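## Task

Pick up the small yellow sponge from the shelving at the far end of the aisle and set it on the desk. The robot must not topple or finish leaning, or the task fails. The sponge must rest on the desk by itself at the end; if only the robot's grip or support keeps it there, it does not count.

## Robot and tools

ROBOT. A LinearBot: an omnidirectional base with a column about 1.75 m tall. A carriage rides 1.0 m up and down it (lift_m) and carries two identical six-joint arms, each ending in a two-finger gripper. Arm bases sit about 0.57 m + lift_m above the floor, and carriage parts hang about 0.15 m under them. A hand reaches 0.78 m from its shoulder but only about 0.38 m below its arm base. The hand is about 0.16 m long and 0.1 m wide (0.14 m when open). Parked arm joints 1-6: 0, 0.05, 0.05, 1.45, 0, 0; with both parked the robot is about 0.95 m wide and 0.7 m long. The wheel motors are weak (2 N m), so a light push already stops a drive. Loose objects may occasionally get nudged by outside forces.

CAMERAS. carriage_camera is fixed on the carriage, facing forward, tilted about 20 degrees down. left_wrist_camera and right_wrist_camera look out past the fingertips. All images are 896x504 pixels.

FRAMES. Base frame: origin on the floor below the base centre, x forward, y left, z up. left_hand and right_hand are reported in it, each being the midpoint between that hand's finger pads. quat_wxyz rotates base axes into hand axes; the hand's z runs along the fingers, which open along its y. A hand pointing straight up with joints 1, 5, 6 at 0 reads (1, 0, 0, 0). The odometry frame is the base frame at the scene's start; base_odometry counts wheel turns only, so slip shows as travel. Heading is positive leftward, -3.142 to 3.142.

execute_actions(actions, cameras). actions is a list holding one action or nothing (empty = just report state and images). An action may have base, joints, or both; their motions start together and may finish at different times. base takes exactly one relative offset from where the base last reported itself: translate_m (metres, forward positive, -2 to 2), strafe_m (metres, left positive, -2 to 2) or rotate_rad (radians, counter-clockwise/left positive, -6.3 to 6.3). joints is a single dictionary for both arms, keyed by joint name, each value an absolute target: lift_m 0 to 1 m; for each arm (left_ and right_ prefixes): joint1_rad -2.617 to 3.054 (rotation about vertical, 0 forward, positive left); joint2_rad 0 to 3.141 (shoulder: 0 upper arm back and level, 1.57 upright, 3.14 forward and level); joint3_rad 0 to 3.141 (elbow: 0 folded, 3.14 straight); joint4_rad -1.57 to 1.57 (wrist pitch, positive lifts fingertips); joint5_rad -1.57 to 1.57 (wrist yaw, positive swings fingertips to the RIGHT, opposite to joint1); joint6_rad -2.094 to 2.094 (roll about the finger axis, positive clockwise viewed from the forearm); gripper_m 0 to 0.093 (pad gap in metres). Joints left out may keep pushing to earlier targets without the status showing it. Unknown keys or out-of-range numbers make the whole call rejected with no motion. cameras lists which images to return (omitted/null/["all"] = all, [] = none).

wait(seconds): 0 to 10 s, commands nothing, returns state and images. zoom_image(camera, region): region [x0, y0, x1, y1] in pixels of that camera's latest full image, at most 504x504. read_manual(section): only licence text, moves nothing. finished_scene(scene): ends the numbered scene irreversibly and reports whether it succeeded; the object must already be resting in place.

RESULT LINES. base_status and joint_status tell how each commanded motion ended. done: reached (for the base, wheels turned as asked even if slipping; a 1-2 mm move can read done yet fall short). off_target: stopped away from the target and may still push; normal for a gripper holding something. contact_stop or time_out: target dropped, holds where it stopped. joint command not followed (with a cause line): a self-collision check refused that arm's targets (gripper still moves); such targets may be retried on later actions. on_its_own covers uncommanded parts; its held at value is a target, not a position. motor_effort gives percent of maximum per motor, peak of the last action in brackets; readings carry fixed and random error. Lift effort grows with load; if it keeps dropping while lowering, a hand or its load is resting on something. drive_wheels higher at rest than after a free move means the base is pressing on something. Joint torques are noisy with fixed offsets. ARM HIT means an arm struck the robot hard. MOTOR HOT appears from 75 °C; OVER-TEMPERATURE FAULT at 90 °C (that arm pauses 10 s) or 100 °C (arm goes limp and drops); affected keys then say limit_stop_at_motor_heat and need resending.

CAUTIONS. Hand readings drift, more at long reach; a level hand sags 10-17 cm under 1 kg. Grip force is about 45-60 N per pad. Outstretched arms heat fast even empty, so keep them tucked when not working. Arms and grippers have no contact stop: a blocked arm keeps pressing and snaps to target when freed. Never let the arms hit or squeeze each other. To free a refused arm, move only it away first, then the other in a later call. Drive stops may come late; the base can roll about 0.3 m after an arm touches something, and sudden stops can spill carried items. After a blocked drive, back off about 0.2 m along the way you came (or turn back), again if still pressed, then retry. The base can slide under a table edge the column then strikes; reversing into such an edge can topple the robot. Tipping risk rises with high carriage, extended arms, loads, pulling, or abrupt stops; nothing reports a lean except the images. Drops, slams and hard pushes count against you. The robot keeps holding its last command while you think.

Each tool is called after "Request:" as name([rows], argument=value, ...), one row to a line, values as JSON.

## Session

Request:
execute_actions(actions=[])

Scene clock: 0.00 s.
Joint torques (N m, as the arm reports them, + toward a larger angle): no reading
base_odometry: x=+0.000 y=+0.000 heading=+0.000 (m, m, rad; odometry frame)
base_status: not commanded
joint_positions: lift_m=+0.298 left_joint1_rad=+0.014 left_joint2_rad=+0.057 left_joint3_rad=+0.039 left_joint4_rad=+1.426 left_joint5_rad=-0.004 left_joint6_rad=-0.018 left_gripper_m=+0.094 right_joint1_rad=+0.015 right_joint2_rad=+0.064 right_joint3_rad=+0.059 right_joint4_rad=+1.496 right_joint5_rad=-0.044 right_joint6_rad=-0.029 right_gripper_m=+0.095
joint_status: not commanded
motor_effort: lift_m=+18 drive_wheels=-1 (%)
left_hand: x=+0.3113 y=+0.3512 z=+1.3106 quat_wxyz=(+0.997, -0.003, +0.081, -0.002) (m; base frame)
right_hand: x=+0.2900 y=-0.3419 z=+1.3180 quat_wxyz=(+0.999, -0.023, +0.039, -0.006) (m; base frame)
pictures: carriage_camera, left_wrist_camera, right_wrist_camera
Images, in order (width x height): carriage_camera 896x504, left_wrist_camera 896x504, right_wrist_camera 896x504.

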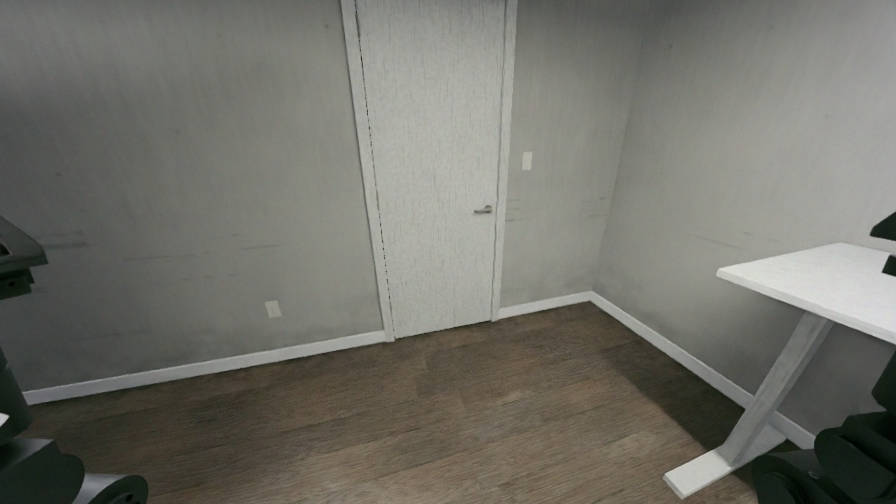

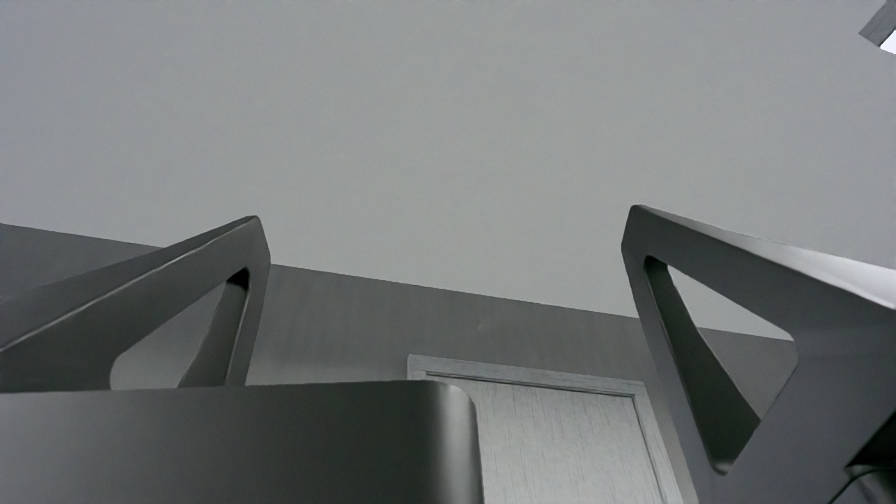

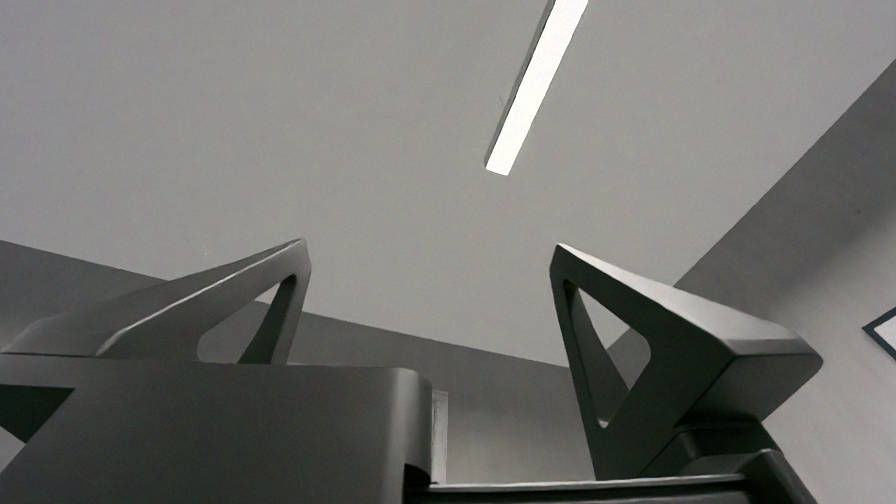

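Request:
execute_actions([
  {"base": {"rotate_rad": 1.4}},
], cameras=["carriage_camera"])

Scene clock: 38.93 s.
Joint torques (N m, as the arm reports them, + toward a larger angle): left_arm=[ 0.18  5.04  6.77 -0.2   0.08 -0.02] | right_arm=[-0.41  4.17  6.44 -0.2   0.05  0.07]
base_odometry: x=+0.000 y=+0.000 heading=+1.399 (m, m, rad; odometry frame)
base_status: done
joint_positions: lift_m=+0.298 left_joint1_rad=+0.014 left_joint2_rad=+0.057 left_joint3_rad=+0.039 left_joint4_rad=+1.426 left_joint5_rad=-0.004 left_joint6_rad=-0.018 left_gripper_m=+0.094 right_joint1_rad=+0.015 right_joint2_rad=+0.064 right_joint3_rad=+0.059 right_joint4_rad=+1.495 right_joint5_rad=-0.044 right_joint6_rad=-0.029 right_gripper_m=+0.095
joint_status: not commanded
motor_effort: lift_m=+20(16) drive_wheels=+9(28) (%)
left_hand: x=+0.3113 y=+0.3512 z=+1.3106 quat_wxyz=(+0.997, -0.003, +0.081, -0.002) (m; base frame)
right_hand: x=+0.2903 y=-0.3419 z=+1.3180 quat_wxyz=(+0.999, -0.023, +0.040, -0.006) (m; base frame)
pictures: carriage_camera
Images, in order (width x height): carriage_camera 896x504.

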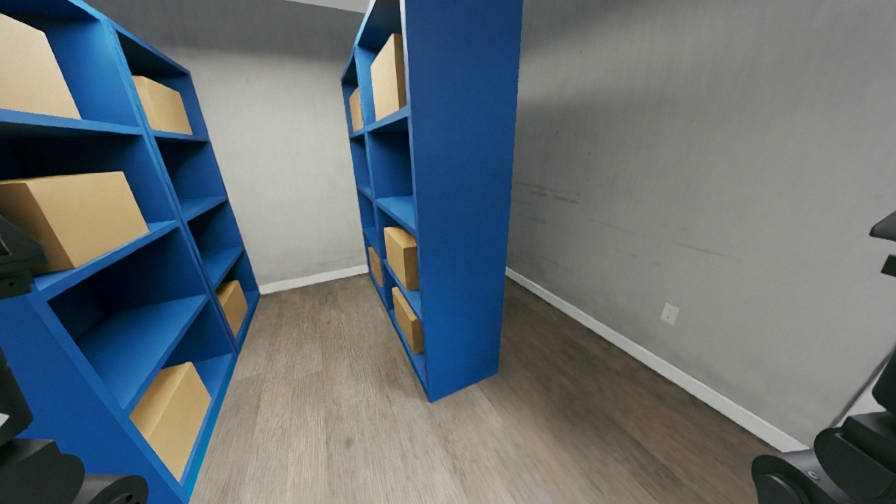

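Request:
execute_actions([
  {"base": {"rotate_rad": 0.47}},
], cameras=["carriage_camera"])

Scene clock: 43.87 s.
Joint torques (N m, as the arm reports them, + toward a larger angle): left_arm=[ 0.18  5.05  6.78 -0.2   0.08 -0.02] | right_arm=[-0.4   4.22  6.37 -0.18  0.05  0.07]
base_odometry: x=+0.000 y=+0.000 heading=+1.868 (m, m, rad; odometry frame)
base_status: done
joint_positions: lift_m=+0.298 left_joint1_rad=+0.014 left_joint2_rad=+0.057 left_joint3_rad=+0.039 left_joint4_rad=+1.426 left_joint5_rad=-0.004 left_joint6_rad=-0.018 left_gripper_m=+0.094 right_joint1_rad=+0.015 right_joint2_rad=+0.064 right_joint3_rad=+0.059 right_joint4_rad=+1.495 right_joint5_rad=-0.044 right_joint6_rad=-0.029 right_gripper_m=+0.095
joint_status: not commanded
motor_effort: lift_m=+18(18) drive_wheels=+10(28) (%)
left_hand: x=+0.3113 y=+0.3512 z=+1.3106 quat_wxyz=(+0.997, -0.003, +0.081, -0.002) (m; base frame)
right_hand: x=+0.2902 y=-0.3419 z=+1.3180 quat_wxyz=(+0.999, -0.023, +0.040, -0.006) (m; base frame)
pictures: carriage_camera
Images, in order (width x height): carriage_camera 896x504.

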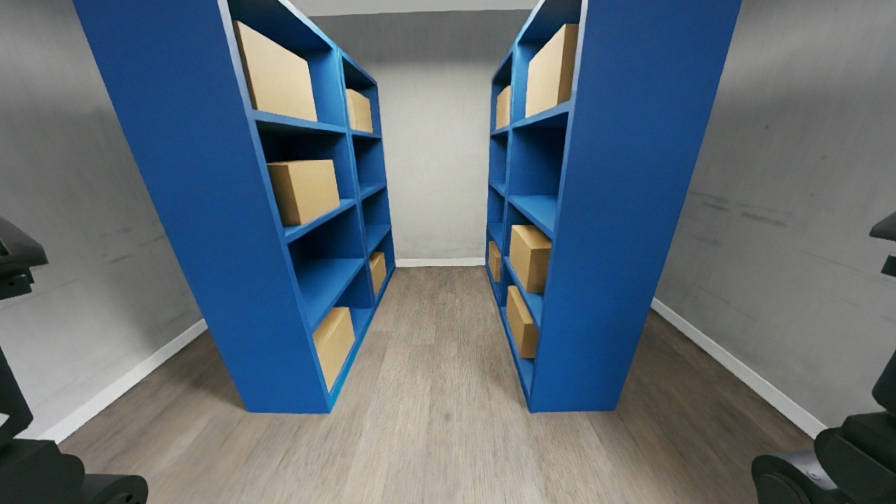

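Request:
zoom_image(camera="carriage_camera", region=[300, 40, 580, 320])

Request:
zoom_image(camera="carriage_camera", region=[230, 200, 650, 430])

Region (300, 40, 580, 320) of carriage_camera's 896x504 image, scaled by 1.800, with more detail than that image has.

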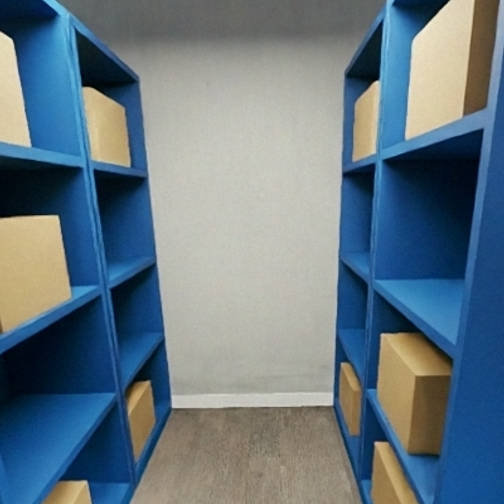

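Region (230, 200, 650, 430) of carriage_camera's 896x504 image, scaled by 1.200, with more detail than that image has; it fills the top 276 rows of this view, and the rest is white.

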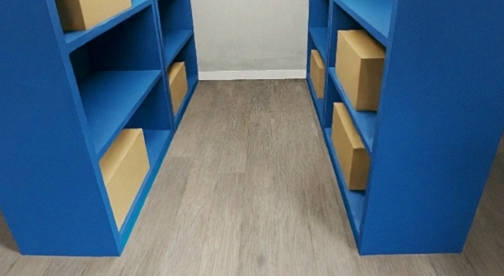

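Request:
execute_actions([
  {"base": {"strafe_m": 0.1}},
], cameras=[])

Request:
execute_actions([
  {"base": {"translate_m": 0.55}},
], cameras=["carriage_camera"])

Scene clock: 73.27 s.
Joint torques (N m, as the arm reports them, + toward a larger angle): left_arm=[ 0.17  5.06  6.79 -0.19  0.08 -0.02] | right_arm=[-0.4   4.17  6.37 -0.2   0.04  0.07]
base_odometry: x=-0.096 y=-0.029 heading=+1.869 (m, m, rad; odometry frame)
base_status: done
joint_positions: lift_m=+0.298 left_joint1_rad=+0.014 left_joint2_rad=+0.057 left_joint3_rad=+0.039 left_joint4_rad=+1.426 left_joint5_rad=-0.004 left_joint6_rad=-0.018 left_gripper_m=+0.094 right_joint1_rad=+0.015 right_joint2_rad=+0.064 right_joint3_rad=+0.059 right_joint4_rad=+1.496 right_joint5_rad=-0.044 right_joint6_rad=-0.029 right_gripper_m=+0.095
joint_status: not commanded
motor_effort: lift_m=+17(18) drive_wheels=-8(22) (%)
left_hand: x=+0.3113 y=+0.3512 z=+1.3106 quat_wxyz=(+0.997, -0.003, +0.081, -0.002) (m; base frame)
right_hand: x=+0.2902 y=-0.3419 z=+1.3180 quat_wxyz=(+0.999, -0.023, +0.039, -0.006) (m; base frame)
pictures: none
No camera images: the call's "cameras" was empty. Leave "cameras" out to get every camera's image.

Scene clock: 76.53 s.
Joint torques (N m, as the arm reports them, + toward a larger angle): left_arm=[ 0.17  5.04  6.76 -0.19  0.08 -0.02] | right_arm=[-0.41  4.13  6.46 -0.21  0.05  0.07]
base_odometry: x=-0.258 y=+0.496 heading=+1.869 (m, m, rad; odometry frame)
base_status: done
joint_positions: lift_m=+0.298 left_joint1_rad=+0.014 left_joint2_rad=+0.057 left_joint3_rad=+0.039 left_joint4_rad=+1.428 left_joint5_rad=-0.004 left_joint6_rad=-0.018 left_gripper_m=+0.094 right_joint1_rad=+0.015 right_joint2_rad=+0.064 right_joint3_rad=+0.059 right_joint4_rad=+1.496 right_joint5_rad=-0.044 right_joint6_rad=-0.029 right_gripper_m=+0.095
joint_status: not commanded
motor_effort: lift_m=+19(18) drive_wheels=-6(24) (%)
left_hand: x=+0.3109 y=+0.3512 z=+1.3107 quat_wxyz=(+0.997, -0.003, +0.081, -0.002) (m; base frame)
right_hand: x=+0.2900 y=-0.3419 z=+1.3180 quat_wxyz=(+0.999, -0.023, +0.039, -0.006) (m; base frame)
pictures: carriage_camera
Images, in order (width x height): carriage_camera 896x504.

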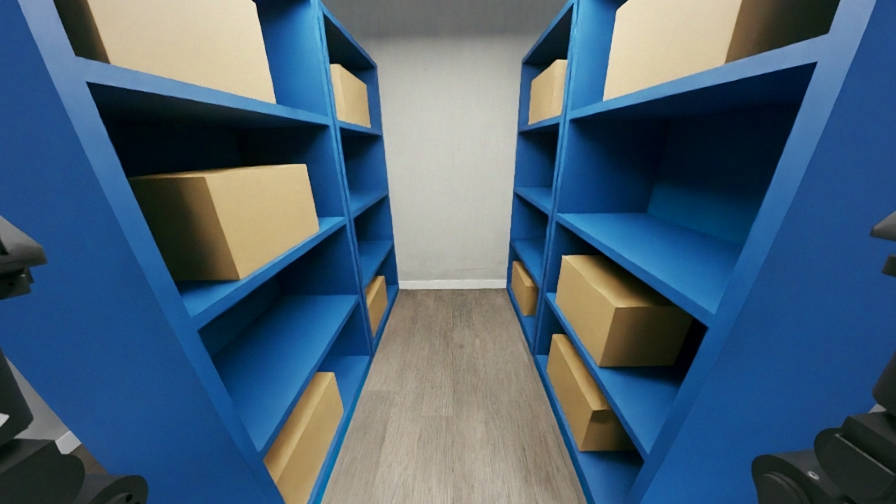

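Request:
zoom_image(camera="carriage_camera", region=[280, 260, 620, 504])

Region (280, 260, 620, 504) of carriage_camera's 896x504 image, scaled by 1.482, with more detail than that image has; it fills the top 362 rows of this view, and the rest is white.

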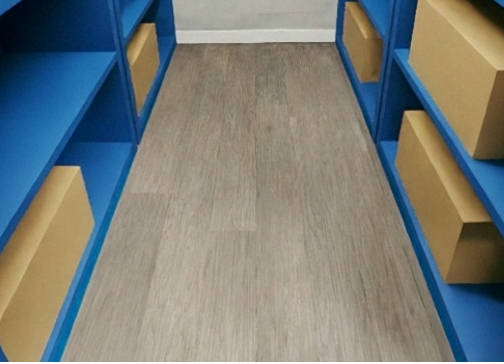

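Request:
execute_actions([
  {"base": {"rotate_rad": -0.018}},
], cameras=[])

Request:
execute_actions([
  {"base": {"translate_m": 0.6}},
], cameras=["carriage_camera"])

Scene clock: 101.63 s.
Joint torques (N m, as the arm reports them, + toward a larger angle): left_arm=[ 0.17  5.    6.76 -0.2   0.08 -0.02] | right_arm=[-0.41  4.13  6.28 -0.21  0.05  0.07]
base_odometry: x=-0.258 y=+0.496 heading=+1.852 (m, m, rad; odometry frame)
base_status: done
joint_positions: lift_m=+0.298 left_joint1_rad=+0.014 left_joint2_rad=+0.057 left_joint3_rad=+0.039 left_joint4_rad=+1.427 left_joint5_rad=-0.004 left_joint6_rad=-0.018 left_gripper_m=+0.094 right_joint1_rad=+0.015 right_joint2_rad=+0.064 right_joint3_rad=+0.059 right_joint4_rad=+1.496 right_joint5_rad=-0.044 right_joint6_rad=-0.029 right_gripper_m=+0.095
joint_status: not commanded
motor_effort: lift_m=+18(19) drive_wheels=-5(9) (%)
left_hand: x=+0.3110 y=+0.3512 z=+1.3107 quat_wxyz=(+0.997, -0.003, +0.081, -0.002) (m; base frame)
right_hand: x=+0.2900 y=-0.3419 z=+1.3180 quat_wxyz=(+0.999, -0.023, +0.039, -0.006) (m; base frame)
pictures: none
No camera images: the call's "cameras" was empty. Leave "cameras" out to get every camera's image.

Scene clock: 105.10 s.
Joint torques (N m, as the arm reports them, + toward a larger angle): left_arm=[ 0.17  5.05  6.76 -0.2   0.08 -0.02] | right_arm=[-0.42  4.17  6.34 -0.22  0.05  0.07]
base_odometry: x=-0.424 y=+1.073 heading=+1.852 (m, m, rad; odometry frame)
base_status: done
joint_positions: lift_m=+0.298 left_joint1_rad=+0.014 left_joint2_rad=+0.057 left_joint3_rad=+0.039 left_joint4_rad=+1.429 left_joint5_rad=-0.004 left_joint6_rad=-0.018 left_gripper_m=+0.094 right_joint1_rad=+0.015 right_joint2_rad=+0.064 right_joint3_rad=+0.059 right_joint4_rad=+1.496 right_joint5_rad=-0.044 right_joint6_rad=-0.029 right_gripper_m=+0.095
joint_status: not commanded
motor_effort: lift_m=+20(16) drive_wheels=-6(30) (%)
left_hand: x=+0.3108 y=+0.3511 z=+1.3107 quat_wxyz=(+0.997, -0.003, +0.080, -0.002) (m; base frame)
right_hand: x=+0.2900 y=-0.3419 z=+1.3180 quat_wxyz=(+0.999, -0.023, +0.039, -0.006) (m; base frame)
pictures: carriage_camera
Images, in order (width x height): carriage_camera 896x504.

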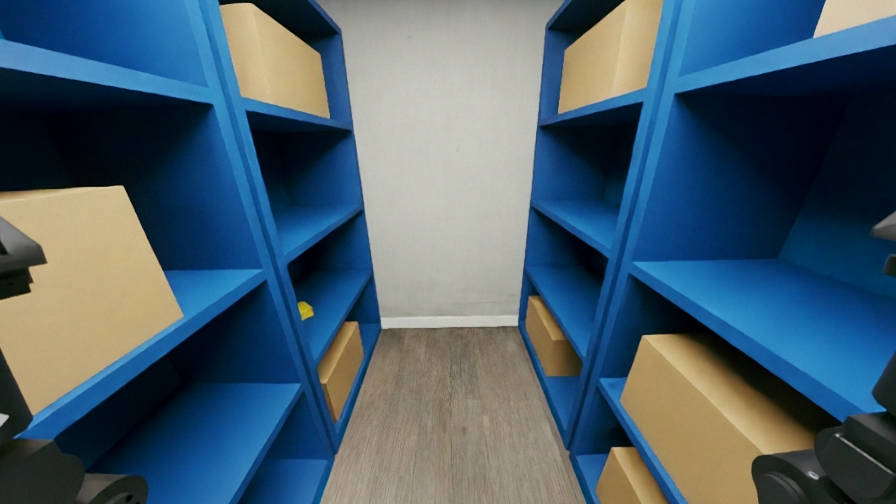

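Request:
zoom_image(camera="carriage_camera", region=[250, 220, 410, 380])

Request:
zoom_image(camera="carriage_camera", region=[280, 290, 620, 504])

Region (250, 220, 410, 380) of carriage_camera's 896x504 image, scaled by 3.150, with more detail than that image has.

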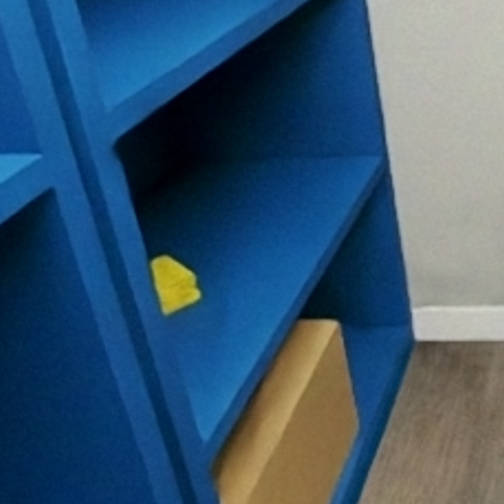

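Region (280, 290, 620, 504) of carriage_camera's 896x504 image, scaled by 1.482, with more detail than that image has; it fills the top 317 rows of this view, and the rest is white.

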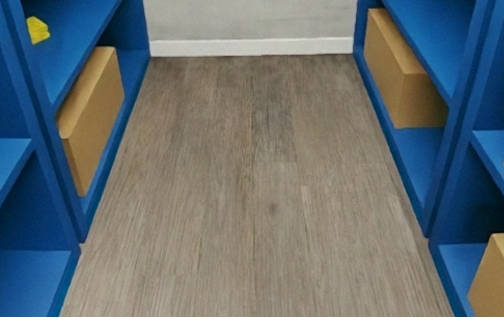

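Request:
execute_actions([
  {"base": {"strafe_m": -0.035}, "joints": {"lift_m": 0.0}},
], cameras=[])

Request:
execute_actions([
  {"base": {"translate_m": 0.5}},
], cameras=["carriage_camera"])

Scene clock: 220.30 s.
Joint torques (N m, as the arm reports them, + toward a larger angle): left_arm=[ 0.17  5.04  6.76 -0.21  0.08 -0.02] | right_arm=[-0.42  4.15  6.32 -0.21  0.05  0.07]
base_odometry: x=-0.390 y=+1.083 heading=+1.852 (m, m, rad; odometry frame)
base_status: done
joint_positions: lift_m=+0.000 left_joint1_rad=+0.014 left_joint2_rad=+0.057 left_joint3_rad=+0.039 left_joint4_rad=+1.428 left_joint5_rad=-0.004 left_joint6_rad=-0.018 left_gripper_m=+0.094 right_joint1_rad=+0.015 right_joint2_rad=+0.064 right_joint3_rad=+0.059 right_joint4_rad=+1.496 right_joint5_rad=-0.044 right_joint6_rad=-0.029 right_gripper_m=+0.095
joint_status: all done
motor_effort: lift_m=+15(19) drive_wheels=-3(21) (%)
left_hand: x=+0.3109 y=+0.3512 z=+1.0133 quat_wxyz=(+0.997, -0.003, +0.080, -0.002) (m; base frame)
right_hand: x=+0.2900 y=-0.3419 z=+1.0206 quat_wxyz=(+0.999, -0.023, +0.039, -0.006) (m; base frame)
pictures: none
No camera images: the call's "cameras" was empty. Leave "cameras" out to get every camera's image.

Scene clock: 223.40 s.
Joint torques (N m, as the arm reports them, + toward a larger angle): left_arm=[ 0.17  5.04  6.81 -0.2   0.08 -0.02] | right_arm=[-0.41  4.17  6.32 -0.23  0.05  0.07]
base_odometry: x=-0.528 y=+1.564 heading=+1.851 (m, m, rad; odometry frame)
base_status: done
joint_positions: lift_m=+0.000 left_joint1_rad=+0.014 left_joint2_rad=+0.057 left_joint3_rad=+0.039 left_joint4_rad=+1.428 left_joint5_rad=-0.004 left_joint6_rad=-0.018 left_gripper_m=+0.094 right_joint1_rad=+0.015 right_joint2_rad=+0.064 right_joint3_rad=+0.059 right_joint4_rad=+1.496 right_joint5_rad=-0.044 right_joint6_rad=-0.029 right_gripper_m=+0.095
joint_status: not commanded
motor_effort: lift_m=+16(18) drive_wheels=-6(24) (%)
left_hand: x=+0.3109 y=+0.3512 z=+1.0133 quat_wxyz=(+0.997, -0.003, +0.080, -0.002) (m; base frame)
right_hand: x=+0.2900 y=-0.3419 z=+1.0206 quat_wxyz=(+0.999, -0.023, +0.039, -0.006) (m; base frame)
pictures: carriage_camera
Images, in order (width x height): carriage_camera 896x504.

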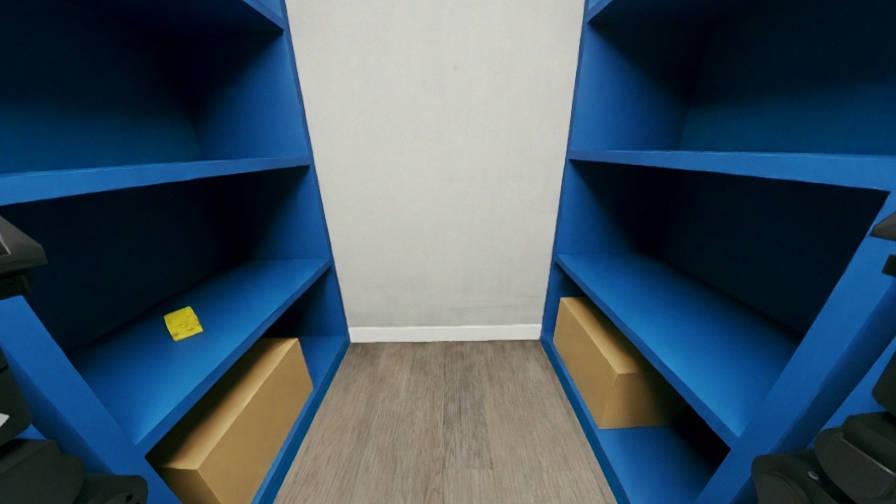

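Request:
zoom_image(camera="carriage_camera", region=[130, 280, 250, 380])

Region (130, 280, 250, 380) of carriage_camera's 896x504 image, scaled by 4.200, with more detail than that image has.

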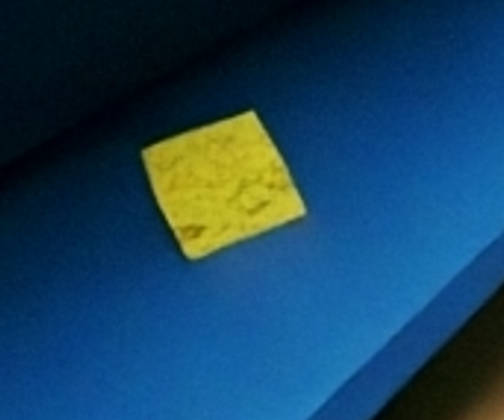

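Request:
execute_actions([
  {"base": {"translate_m": 0.2}, "joints": {"left_joint2_rad": 2.16, "left_joint3_rad": 1.27, "left_joint4_rad": 0.5}},
], cameras=[])

Request:
execute_actions([
  {"base": {"strafe_m": -0.03}},
], cameras=["carriage_camera", "left_wrist_camera"])

Scene clock: 345.57 s.
Joint torques (N m, as the arm reports them, + toward a larger angle): left_arm=[  0.16 -15.83   8.2    1.89   0.07  -0.02] | right_arm=[-0.36  4.16  6.36 -0.22  0.05  0.07]
base_odometry: x=-0.583 y=+1.756 heading=+1.851 (m, m, rad; odometry frame)
base_status: done
joint_positions: lift_m=+0.000 left_joint1_rad=+0.014 left_joint2_rad=+2.157 left_joint3_rad=+1.268 left_joint4_rad=+0.504 left_joint5_rad=-0.004 left_joint6_rad=-0.018 left_gripper_m=+0.094 right_joint1_rad=+0.015 right_joint2_rad=+0.064 right_joint3_rad=+0.059 right_joint4_rad=+1.497 right_joint5_rad=-0.044 right_joint6_rad=-0.029 right_gripper_m=+0.095
joint_status: all done
motor_effort: lift_m=+18(14) drive_wheels=-5(27) (%)
left_hand: x=+0.8638 y=+0.3587 z=+0.6754 quat_wxyz=(+0.559, -0.014, +0.829, +0.001) (m; base frame)
right_hand: x=+0.2898 y=-0.3419 z=+1.0206 quat_wxyz=(+0.999, -0.023, +0.039, -0.006) (m; base frame)
pictures: none
No camera images: the call's "cameras" was empty. Leave "cameras" out to get every camera's image.

Scene clock: 346.53 s.
Joint torques (N m, as the arm reports them, + toward a larger angle): left_arm=[  0.13 -15.78   8.21   1.89   0.07  -0.02] | right_arm=[-0.41  4.16  6.32 -0.21  0.05  0.07]
base_odometry: x=-0.555 y=+1.764 heading=+1.851 (m, m, rad; odometry frame)
base_status: done
joint_positions: lift_m=+0.000 left_joint1_rad=+0.014 left_joint2_rad=+2.157 left_joint3_rad=+1.268 left_joint4_rad=+0.505 left_joint5_rad=-0.004 left_joint6_rad=-0.018 left_gripper_m=+0.094 right_joint1_rad=+0.015 right_joint2_rad=+0.064 right_joint3_rad=+0.059 right_joint4_rad=+1.497 right_joint5_rad=-0.044 right_joint6_rad=-0.029 right_gripper_m=+0.095
joint_status: not commanded
motor_effort: lift_m=+15(18) drive_wheels=-3(22) (%)
left_hand: x=+0.8639 y=+0.3592 z=+0.6756 quat_wxyz=(+0.559, -0.014, +0.829, +0.001) (m; base frame)
right_hand: x=+0.2898 y=-0.3419 z=+1.0206 quat_wxyz=(+0.999, -0.023, +0.039, -0.006) (m; base frame)
pictures: carriage_camera, left_wrist_camera
Images, in order (width x height): carriage_camera 896x504, left_wrist_camera 896x504.

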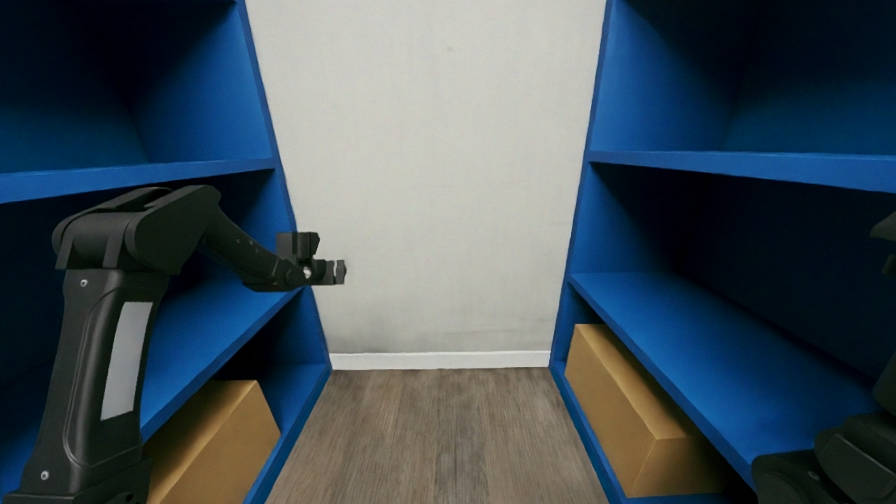

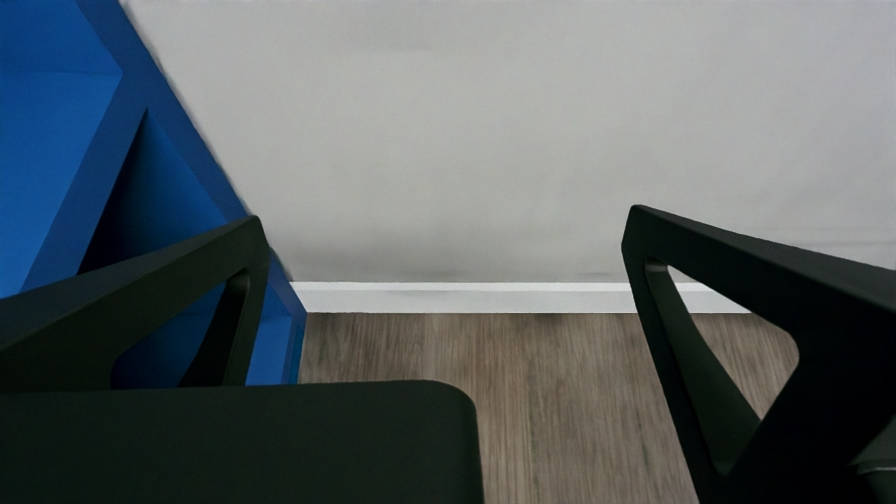

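Request:
execute_actions([
  {"joints": {"left_joint1_rad": 0.82}},
], cameras=["carriage_camera", "left_wrist_camera"])

Scene clock: 366.50 s.
Joint torques (N m, as the arm reports them, + toward a larger angle): left_arm=[ -0.21 -15.75   8.21   1.89   0.13  -0.02] | right_arm=[-0.42  4.12  6.36 -0.2   0.05  0.07]
base_odometry: x=-0.555 y=+1.764 heading=+1.851 (m, m, rad; odometry frame)
base_status: not commanded
joint_positions: lift_m=+0.000 left_joint1_rad=+0.827 left_joint2_rad=+2.157 left_joint3_rad=+1.268 left_joint4_rad=+0.505 left_joint5_rad=-0.009 left_joint6_rad=-0.018 left_gripper_m=+0.094 right_joint1_rad=+0.015 right_joint2_rad=+0.064 right_joint3_rad=+0.059 right_joint4_rad=+1.497 right_joint5_rad=-0.044 right_joint6_rad=-0.029 right_gripper_m=+0.095
joint_status: all done
motor_effort: lift_m=+17(15) drive_wheels=-3(2) (%)
left_hand: x=+0.6708 y=+0.7886 z=+0.6756 quat_wxyz=(+0.513, -0.342, +0.755, +0.224) (m; base frame)
right_hand: x=+0.2898 y=-0.3419 z=+1.0206 quat_wxyz=(+0.999, -0.023, +0.039, -0.006) (m; base frame)
pictures: carriage_camera, left_wrist_camera
Images, in order (width x height): carriage_camera 896x504, left_wrist_camera 896x504.

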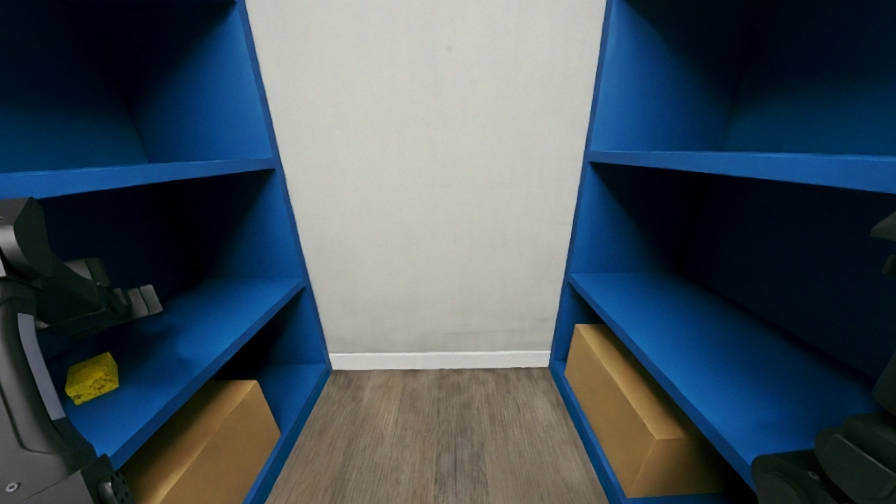

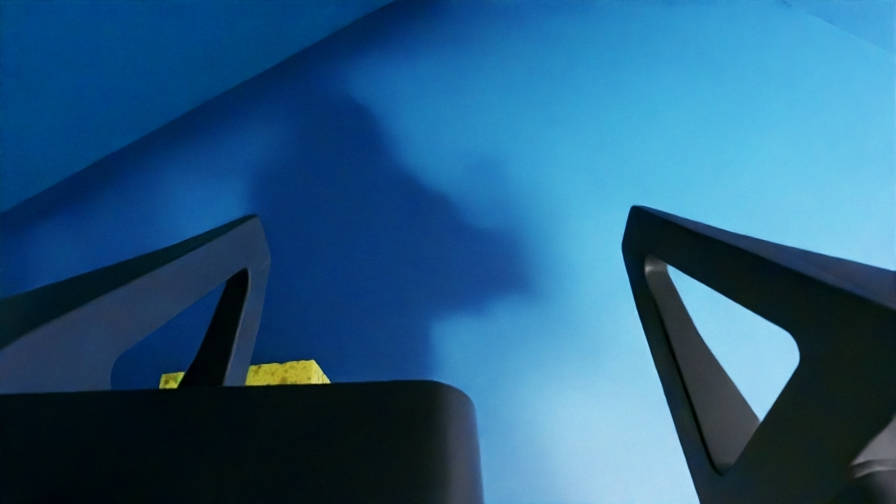

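Request:
zoom_image(camera="carriage_camera", region=[40, 320, 160, 430])

Region (40, 320, 160, 430) of carriage_camera's 896x504 image, scaled by 4.200, with more detail than that image has; it fills the top 462 rows of this view, and the rest is white.

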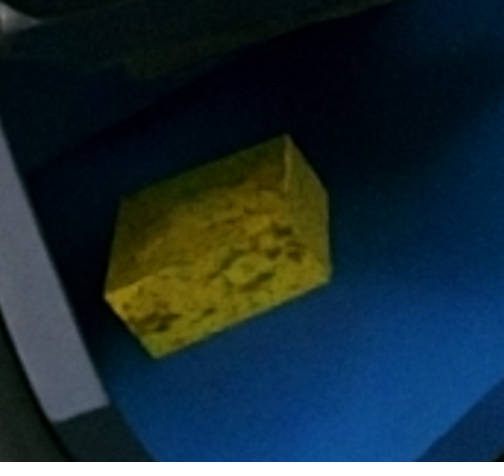

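Request:
execute_actions([
  {"joints": {"left_joint1_rad": 0.925, "left_joint4_rad": 0.3}},
], cameras=["carriage_camera", "left_wrist_camera"])

Scene clock: 401.40 s.
Joint torques (N m, as the arm reports them, + toward a larger angle): left_arm=[ -0.1  -15.63   8.09   1.65   0.1   -0.02] | right_arm=[-0.4   4.17  6.31 -0.22  0.05  0.07]
base_odometry: x=-0.555 y=+1.764 heading=+1.851 (m, m, rad; odometry frame)
base_status: not commanded
joint_positions: lift_m=+0.000 left_joint1_rad=+0.930 left_joint2_rad=+2.157 left_joint3_rad=+1.268 left_joint4_rad=+0.319 left_joint5_rad=-0.007 left_joint6_rad=-0.018 left_gripper_m=+0.094 right_joint1_rad=+0.015 right_joint2_rad=+0.064 right_joint3_rad=+0.059 right_joint4_rad=+1.497 right_joint5_rad=-0.044 right_joint6_rad=-0.029 right_gripper_m=+0.095
joint_status: all done
motor_effort: lift_m=+17(17) drive_wheels=-2(3) (%)
left_hand: x=+0.6114 y=+0.8107 z=+0.6351 quat_wxyz=(+0.430, -0.402, +0.780, +0.214) (m; base frame)
right_hand: x=+0.2898 y=-0.3419 z=+1.0206 quat_wxyz=(+0.999, -0.023, +0.039, -0.006) (m; base frame)
pictures: carriage_camera, left_wrist_camera
Images, in order (width x height): carriage_camera 896x504, left_wrist_camera 896x504.

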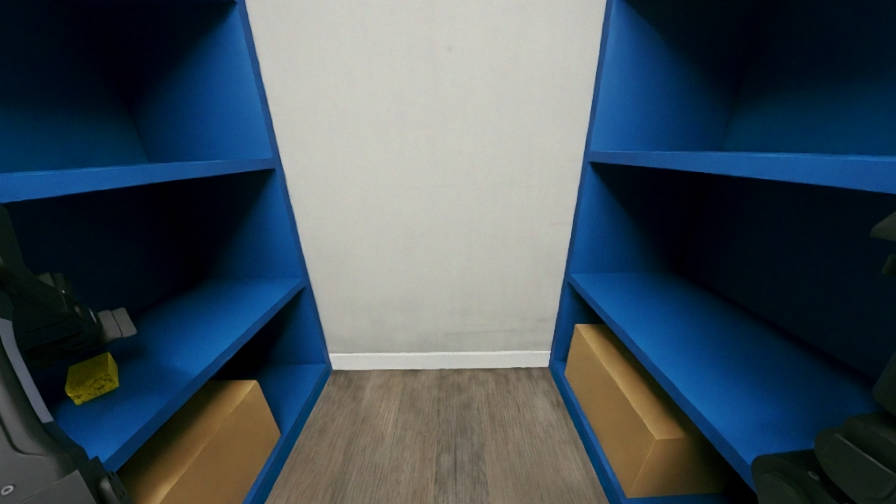

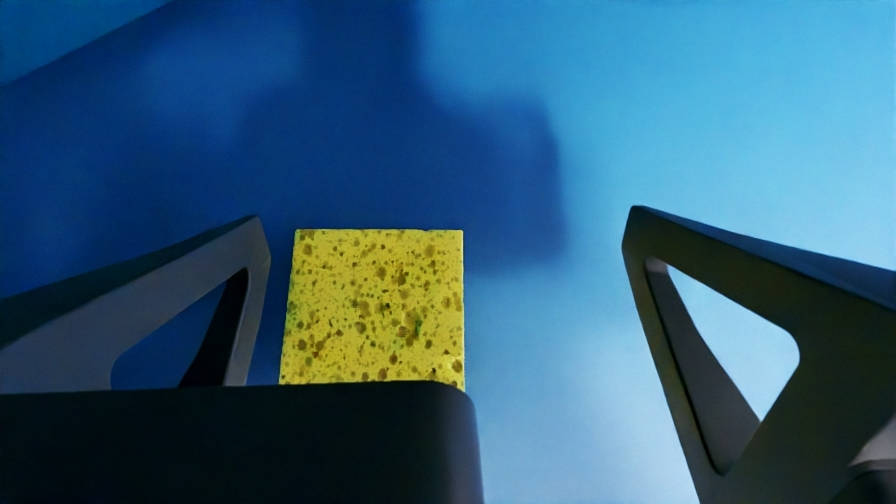

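Request:
execute_actions([
  {"joints": {"left_joint1_rad": 0.968, "left_joint4_rad": 0.17}},
], cameras=["carriage_camera", "left_wrist_camera"])

Scene clock: 414.63 s.
Joint torques (N m, as the arm reports them, + toward a larger angle): left_arm=[  0.03 -15.45   7.94   1.51   0.09  -0.02] | right_arm=[-0.41  4.16  6.38 -0.23  0.05  0.07]
base_odometry: x=-0.555 y=+1.764 heading=+1.851 (m, m, rad; odometry frame)
base_status: not commanded
joint_positions: lift_m=+0.000 left_joint1_rad=+0.970 left_joint2_rad=+2.157 left_joint3_rad=+1.268 left_joint4_rad=+0.189 left_joint5_rad=-0.006 left_joint6_rad=-0.018 left_gripper_m=+0.094 right_joint1_rad=+0.015 right_joint2_rad=+0.064 right_joint3_rad=+0.059 right_joint4_rad=+1.497 right_joint5_rad=-0.044 right_joint6_rad=-0.029 right_gripper_m=+0.095
joint_status: all done
motor_effort: lift_m=+16(17) drive_wheels=-2(2) (%)
left_hand: x=+0.5818 y=+0.8084 z=+0.6093 quat_wxyz=(+0.374, -0.431, +0.798, +0.196) (m; base frame)
right_hand: x=+0.2898 y=-0.3419 z=+1.0206 quat_wxyz=(+0.999, -0.023, +0.039, -0.006) (m; base frame)
pictures: carriage_camera, left_wrist_camera
Images, in order (width x height): carriage_camera 896x504, left_wrist_camera 896x504.

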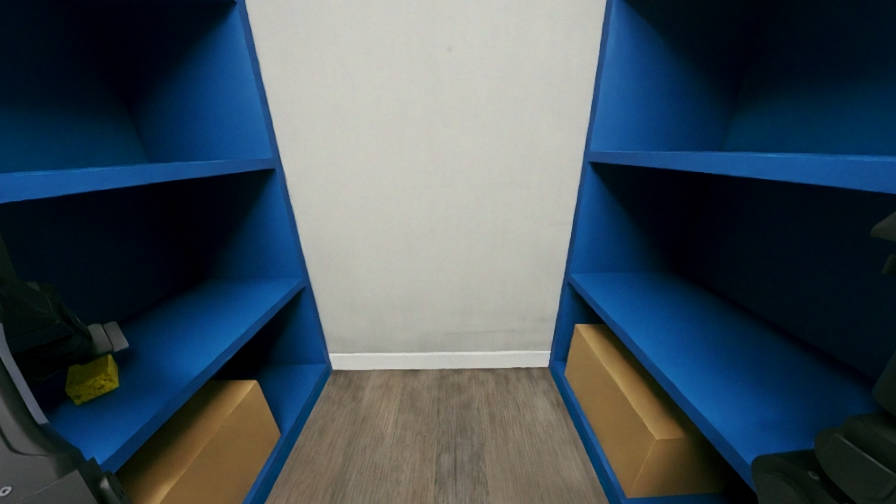

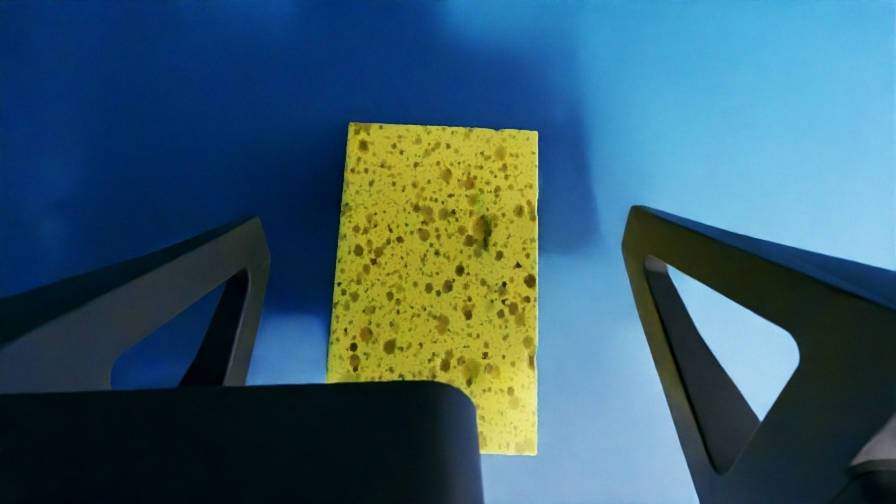

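Request:
execute_actions([
  {"joints": {"left_joint4_rad": -0.03}},
], cameras=["carriage_camera", "left_wrist_camera"])

Scene clock: 425.87 s.
Joint torques (N m, as the arm reports them, + toward a larger angle): left_arm=[  0.05 -15.16   7.67   1.28   0.09  -0.02] | right_arm=[-0.4   4.17  6.34 -0.21  0.05  0.07]
base_odometry: x=-0.555 y=+1.764 heading=+1.851 (m, m, rad; odometry frame)
base_status: not commanded
joint_positions: lift_m=+0.000 left_joint1_rad=+0.970 left_joint2_rad=+2.157 left_joint3_rad=+1.268 left_joint4_rad=-0.013 left_joint5_rad=-0.006 left_joint6_rad=-0.018 left_gripper_m=+0.094 right_joint1_rad=+0.015 right_joint2_rad=+0.064 right_joint3_rad=+0.059 right_joint4_rad=+1.497 right_joint5_rad=-0.044 right_joint6_rad=-0.029 right_gripper_m=+0.095
joint_status: all done
motor_effort: lift_m=+17(19) drive_wheels=-2(2) (%)
left_hand: x=+0.5618 y=+0.7792 z=+0.5749 quat_wxyz=(+0.291, -0.449, +0.831, +0.153) (m; base frame)
right_hand: x=+0.2898 y=-0.3419 z=+1.0206 quat_wxyz=(+0.999, -0.023, +0.039, -0.006) (m; base frame)
pictures: carriage_camera, left_wrist_camera
Images, in order (width x height): carriage_camera 896x504, left_wrist_camera 896x504.

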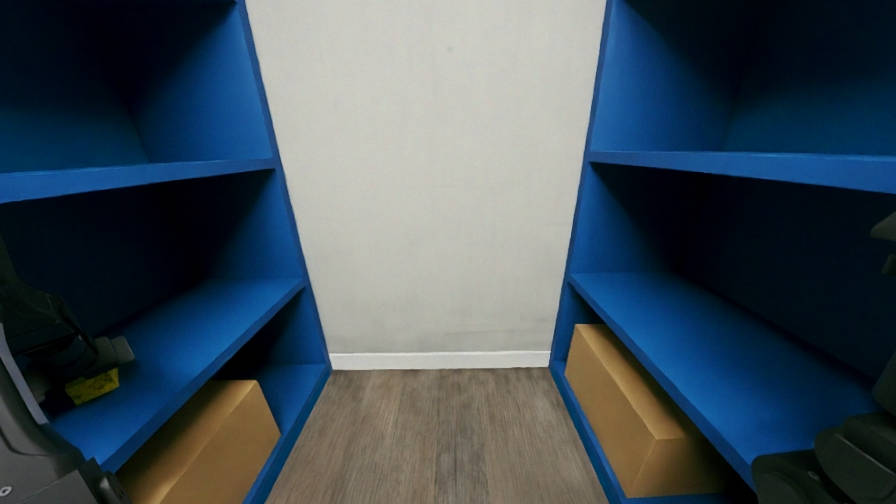

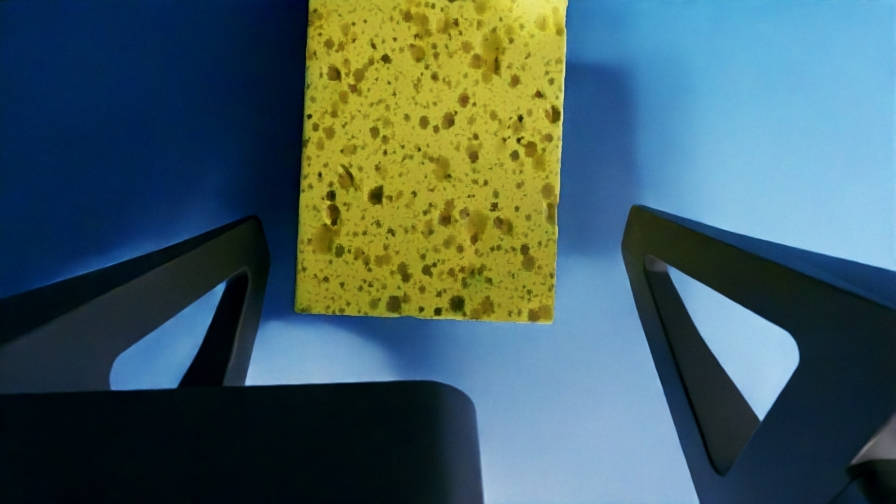

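Request:
execute_actions([
  {"joints": {"left_joint2_rad": 2.245, "left_joint3_rad": 1.34}},
], cameras=["carriage_camera", "left_wrist_camera"])

Scene clock: 452.43 s.
Joint torques (N m, as the arm reports them, + toward a larger angle): left_arm=[ -0.01 -14.99   8.07   1.32   0.09  -0.02] | right_arm=[-0.4   4.26  6.35 -0.23  0.05  0.07]
base_odometry: x=-0.555 y=+1.764 heading=+1.851 (m, m, rad; odometry frame)
base_status: not commanded
joint_positions: lift_m=+0.000 left_joint1_rad=+0.970 left_joint2_rad=+2.233 left_joint3_rad=+1.333 left_joint4_rad=-0.018 left_joint5_rad=-0.006 left_joint6_rad=-0.018 left_gripper_m=+0.094 right_joint1_rad=+0.015 right_joint2_rad=+0.064 right_joint3_rad=+0.059 right_joint4_rad=+1.497 right_joint5_rad=-0.044 right_joint6_rad=-0.029 right_gripper_m=+0.095
joint_status: all done
motor_effort: lift_m=+14(14) drive_wheels=-2(2) (%)
left_hand: x=+0.5682 y=+0.7885 z=+0.5585 quat_wxyz=(+0.284, -0.450, +0.833, +0.150) (m; base frame)
right_hand: x=+0.2898 y=-0.3419 z=+1.0206 quat_wxyz=(+0.999, -0.023, +0.039, -0.006) (m; base frame)
pictures: carriage_camera, left_wrist_camera
Images, in order (width x height): carriage_camera 896x504, left_wrist_camera 896x504.

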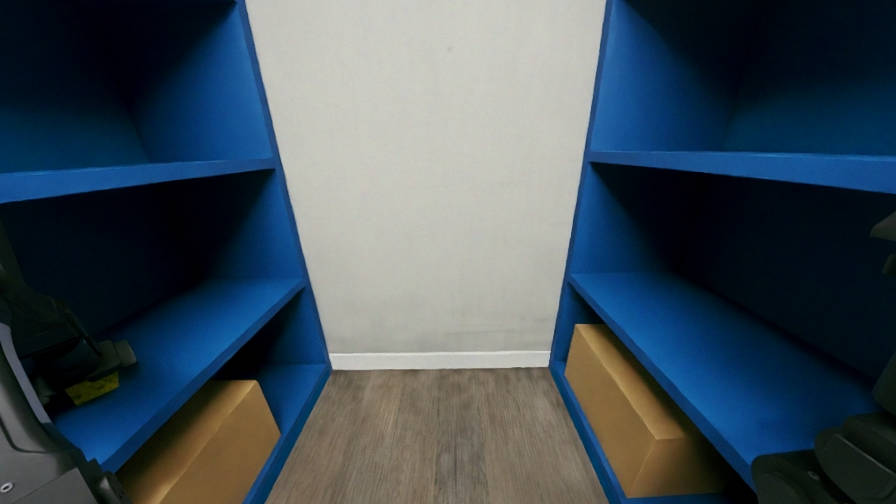

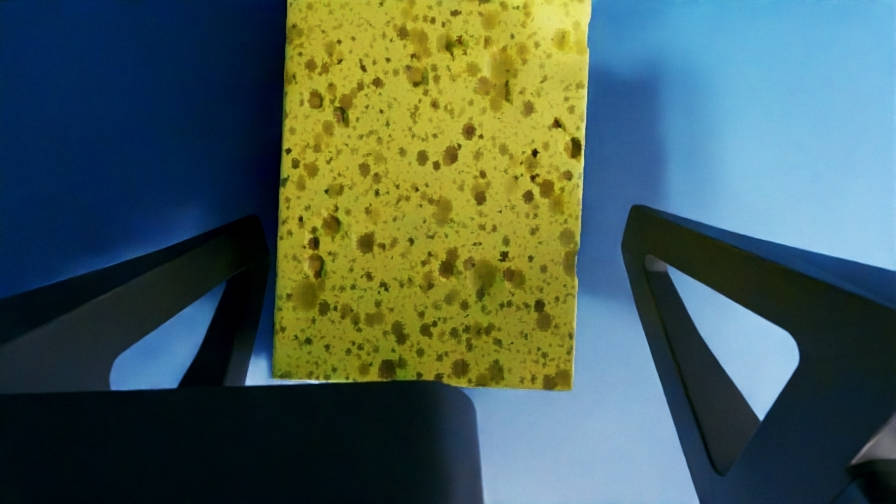

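Request:
execute_actions([
  {"joints": {"left_gripper_m": 0.045}},
], cameras=["left_wrist_camera"])

Scene clock: 458.97 s.
Joint torques (N m, as the arm reports them, + toward a larger angle): left_arm=[  0.05 -14.99   8.1    1.31   0.09  -0.02] | right_arm=[-0.41  4.17  6.35 -0.21  0.05  0.07]
base_odometry: x=-0.555 y=+1.764 heading=+1.851 (m, m, rad; odometry frame)
base_status: not commanded
joint_positions: lift_m=+0.000 left_joint1_rad=+0.970 left_joint2_rad=+2.233 left_joint3_rad=+1.333 left_joint4_rad=-0.018 left_joint5_rad=-0.006 left_joint6_rad=-0.018 left_gripper_m=+0.058 right_joint1_rad=+0.015 right_joint2_rad=+0.064 right_joint3_rad=+0.059 right_joint4_rad=+1.497 right_joint5_rad=-0.044 right_joint6_rad=-0.029 right_gripper_m=+0.095
joint_status: left_gripper_m off_target (ended at +0.058, target +0.045)
motor_effort: lift_m=+16(16) drive_wheels=-2(2) (%)
left_hand: x=+0.5682 y=+0.7885 z=+0.5585 quat_wxyz=(+0.284, -0.450, +0.833, +0.150) (m; base frame)
right_hand: x=+0.2898 y=-0.3419 z=+1.0206 quat_wxyz=(+0.999, -0.023, +0.039, -0.006) (m; base frame)
pictures: left_wrist_camera
Images, in order (width x height): left_wrist_camera 896x504.

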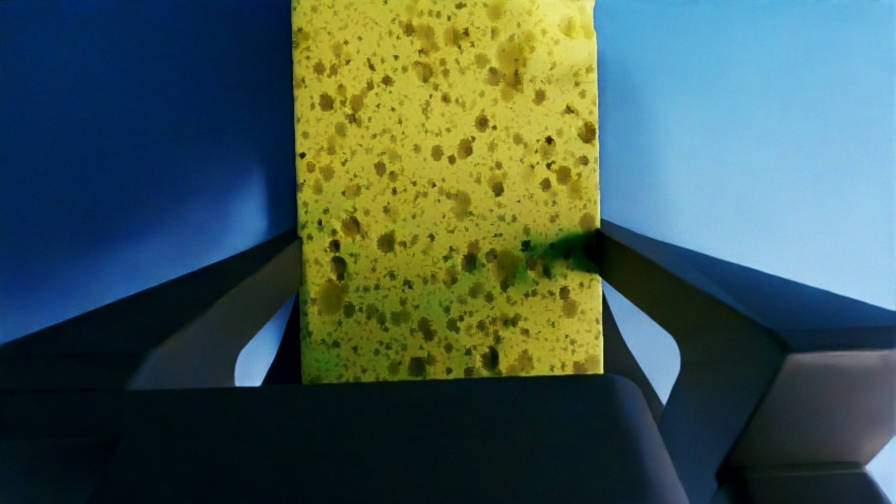

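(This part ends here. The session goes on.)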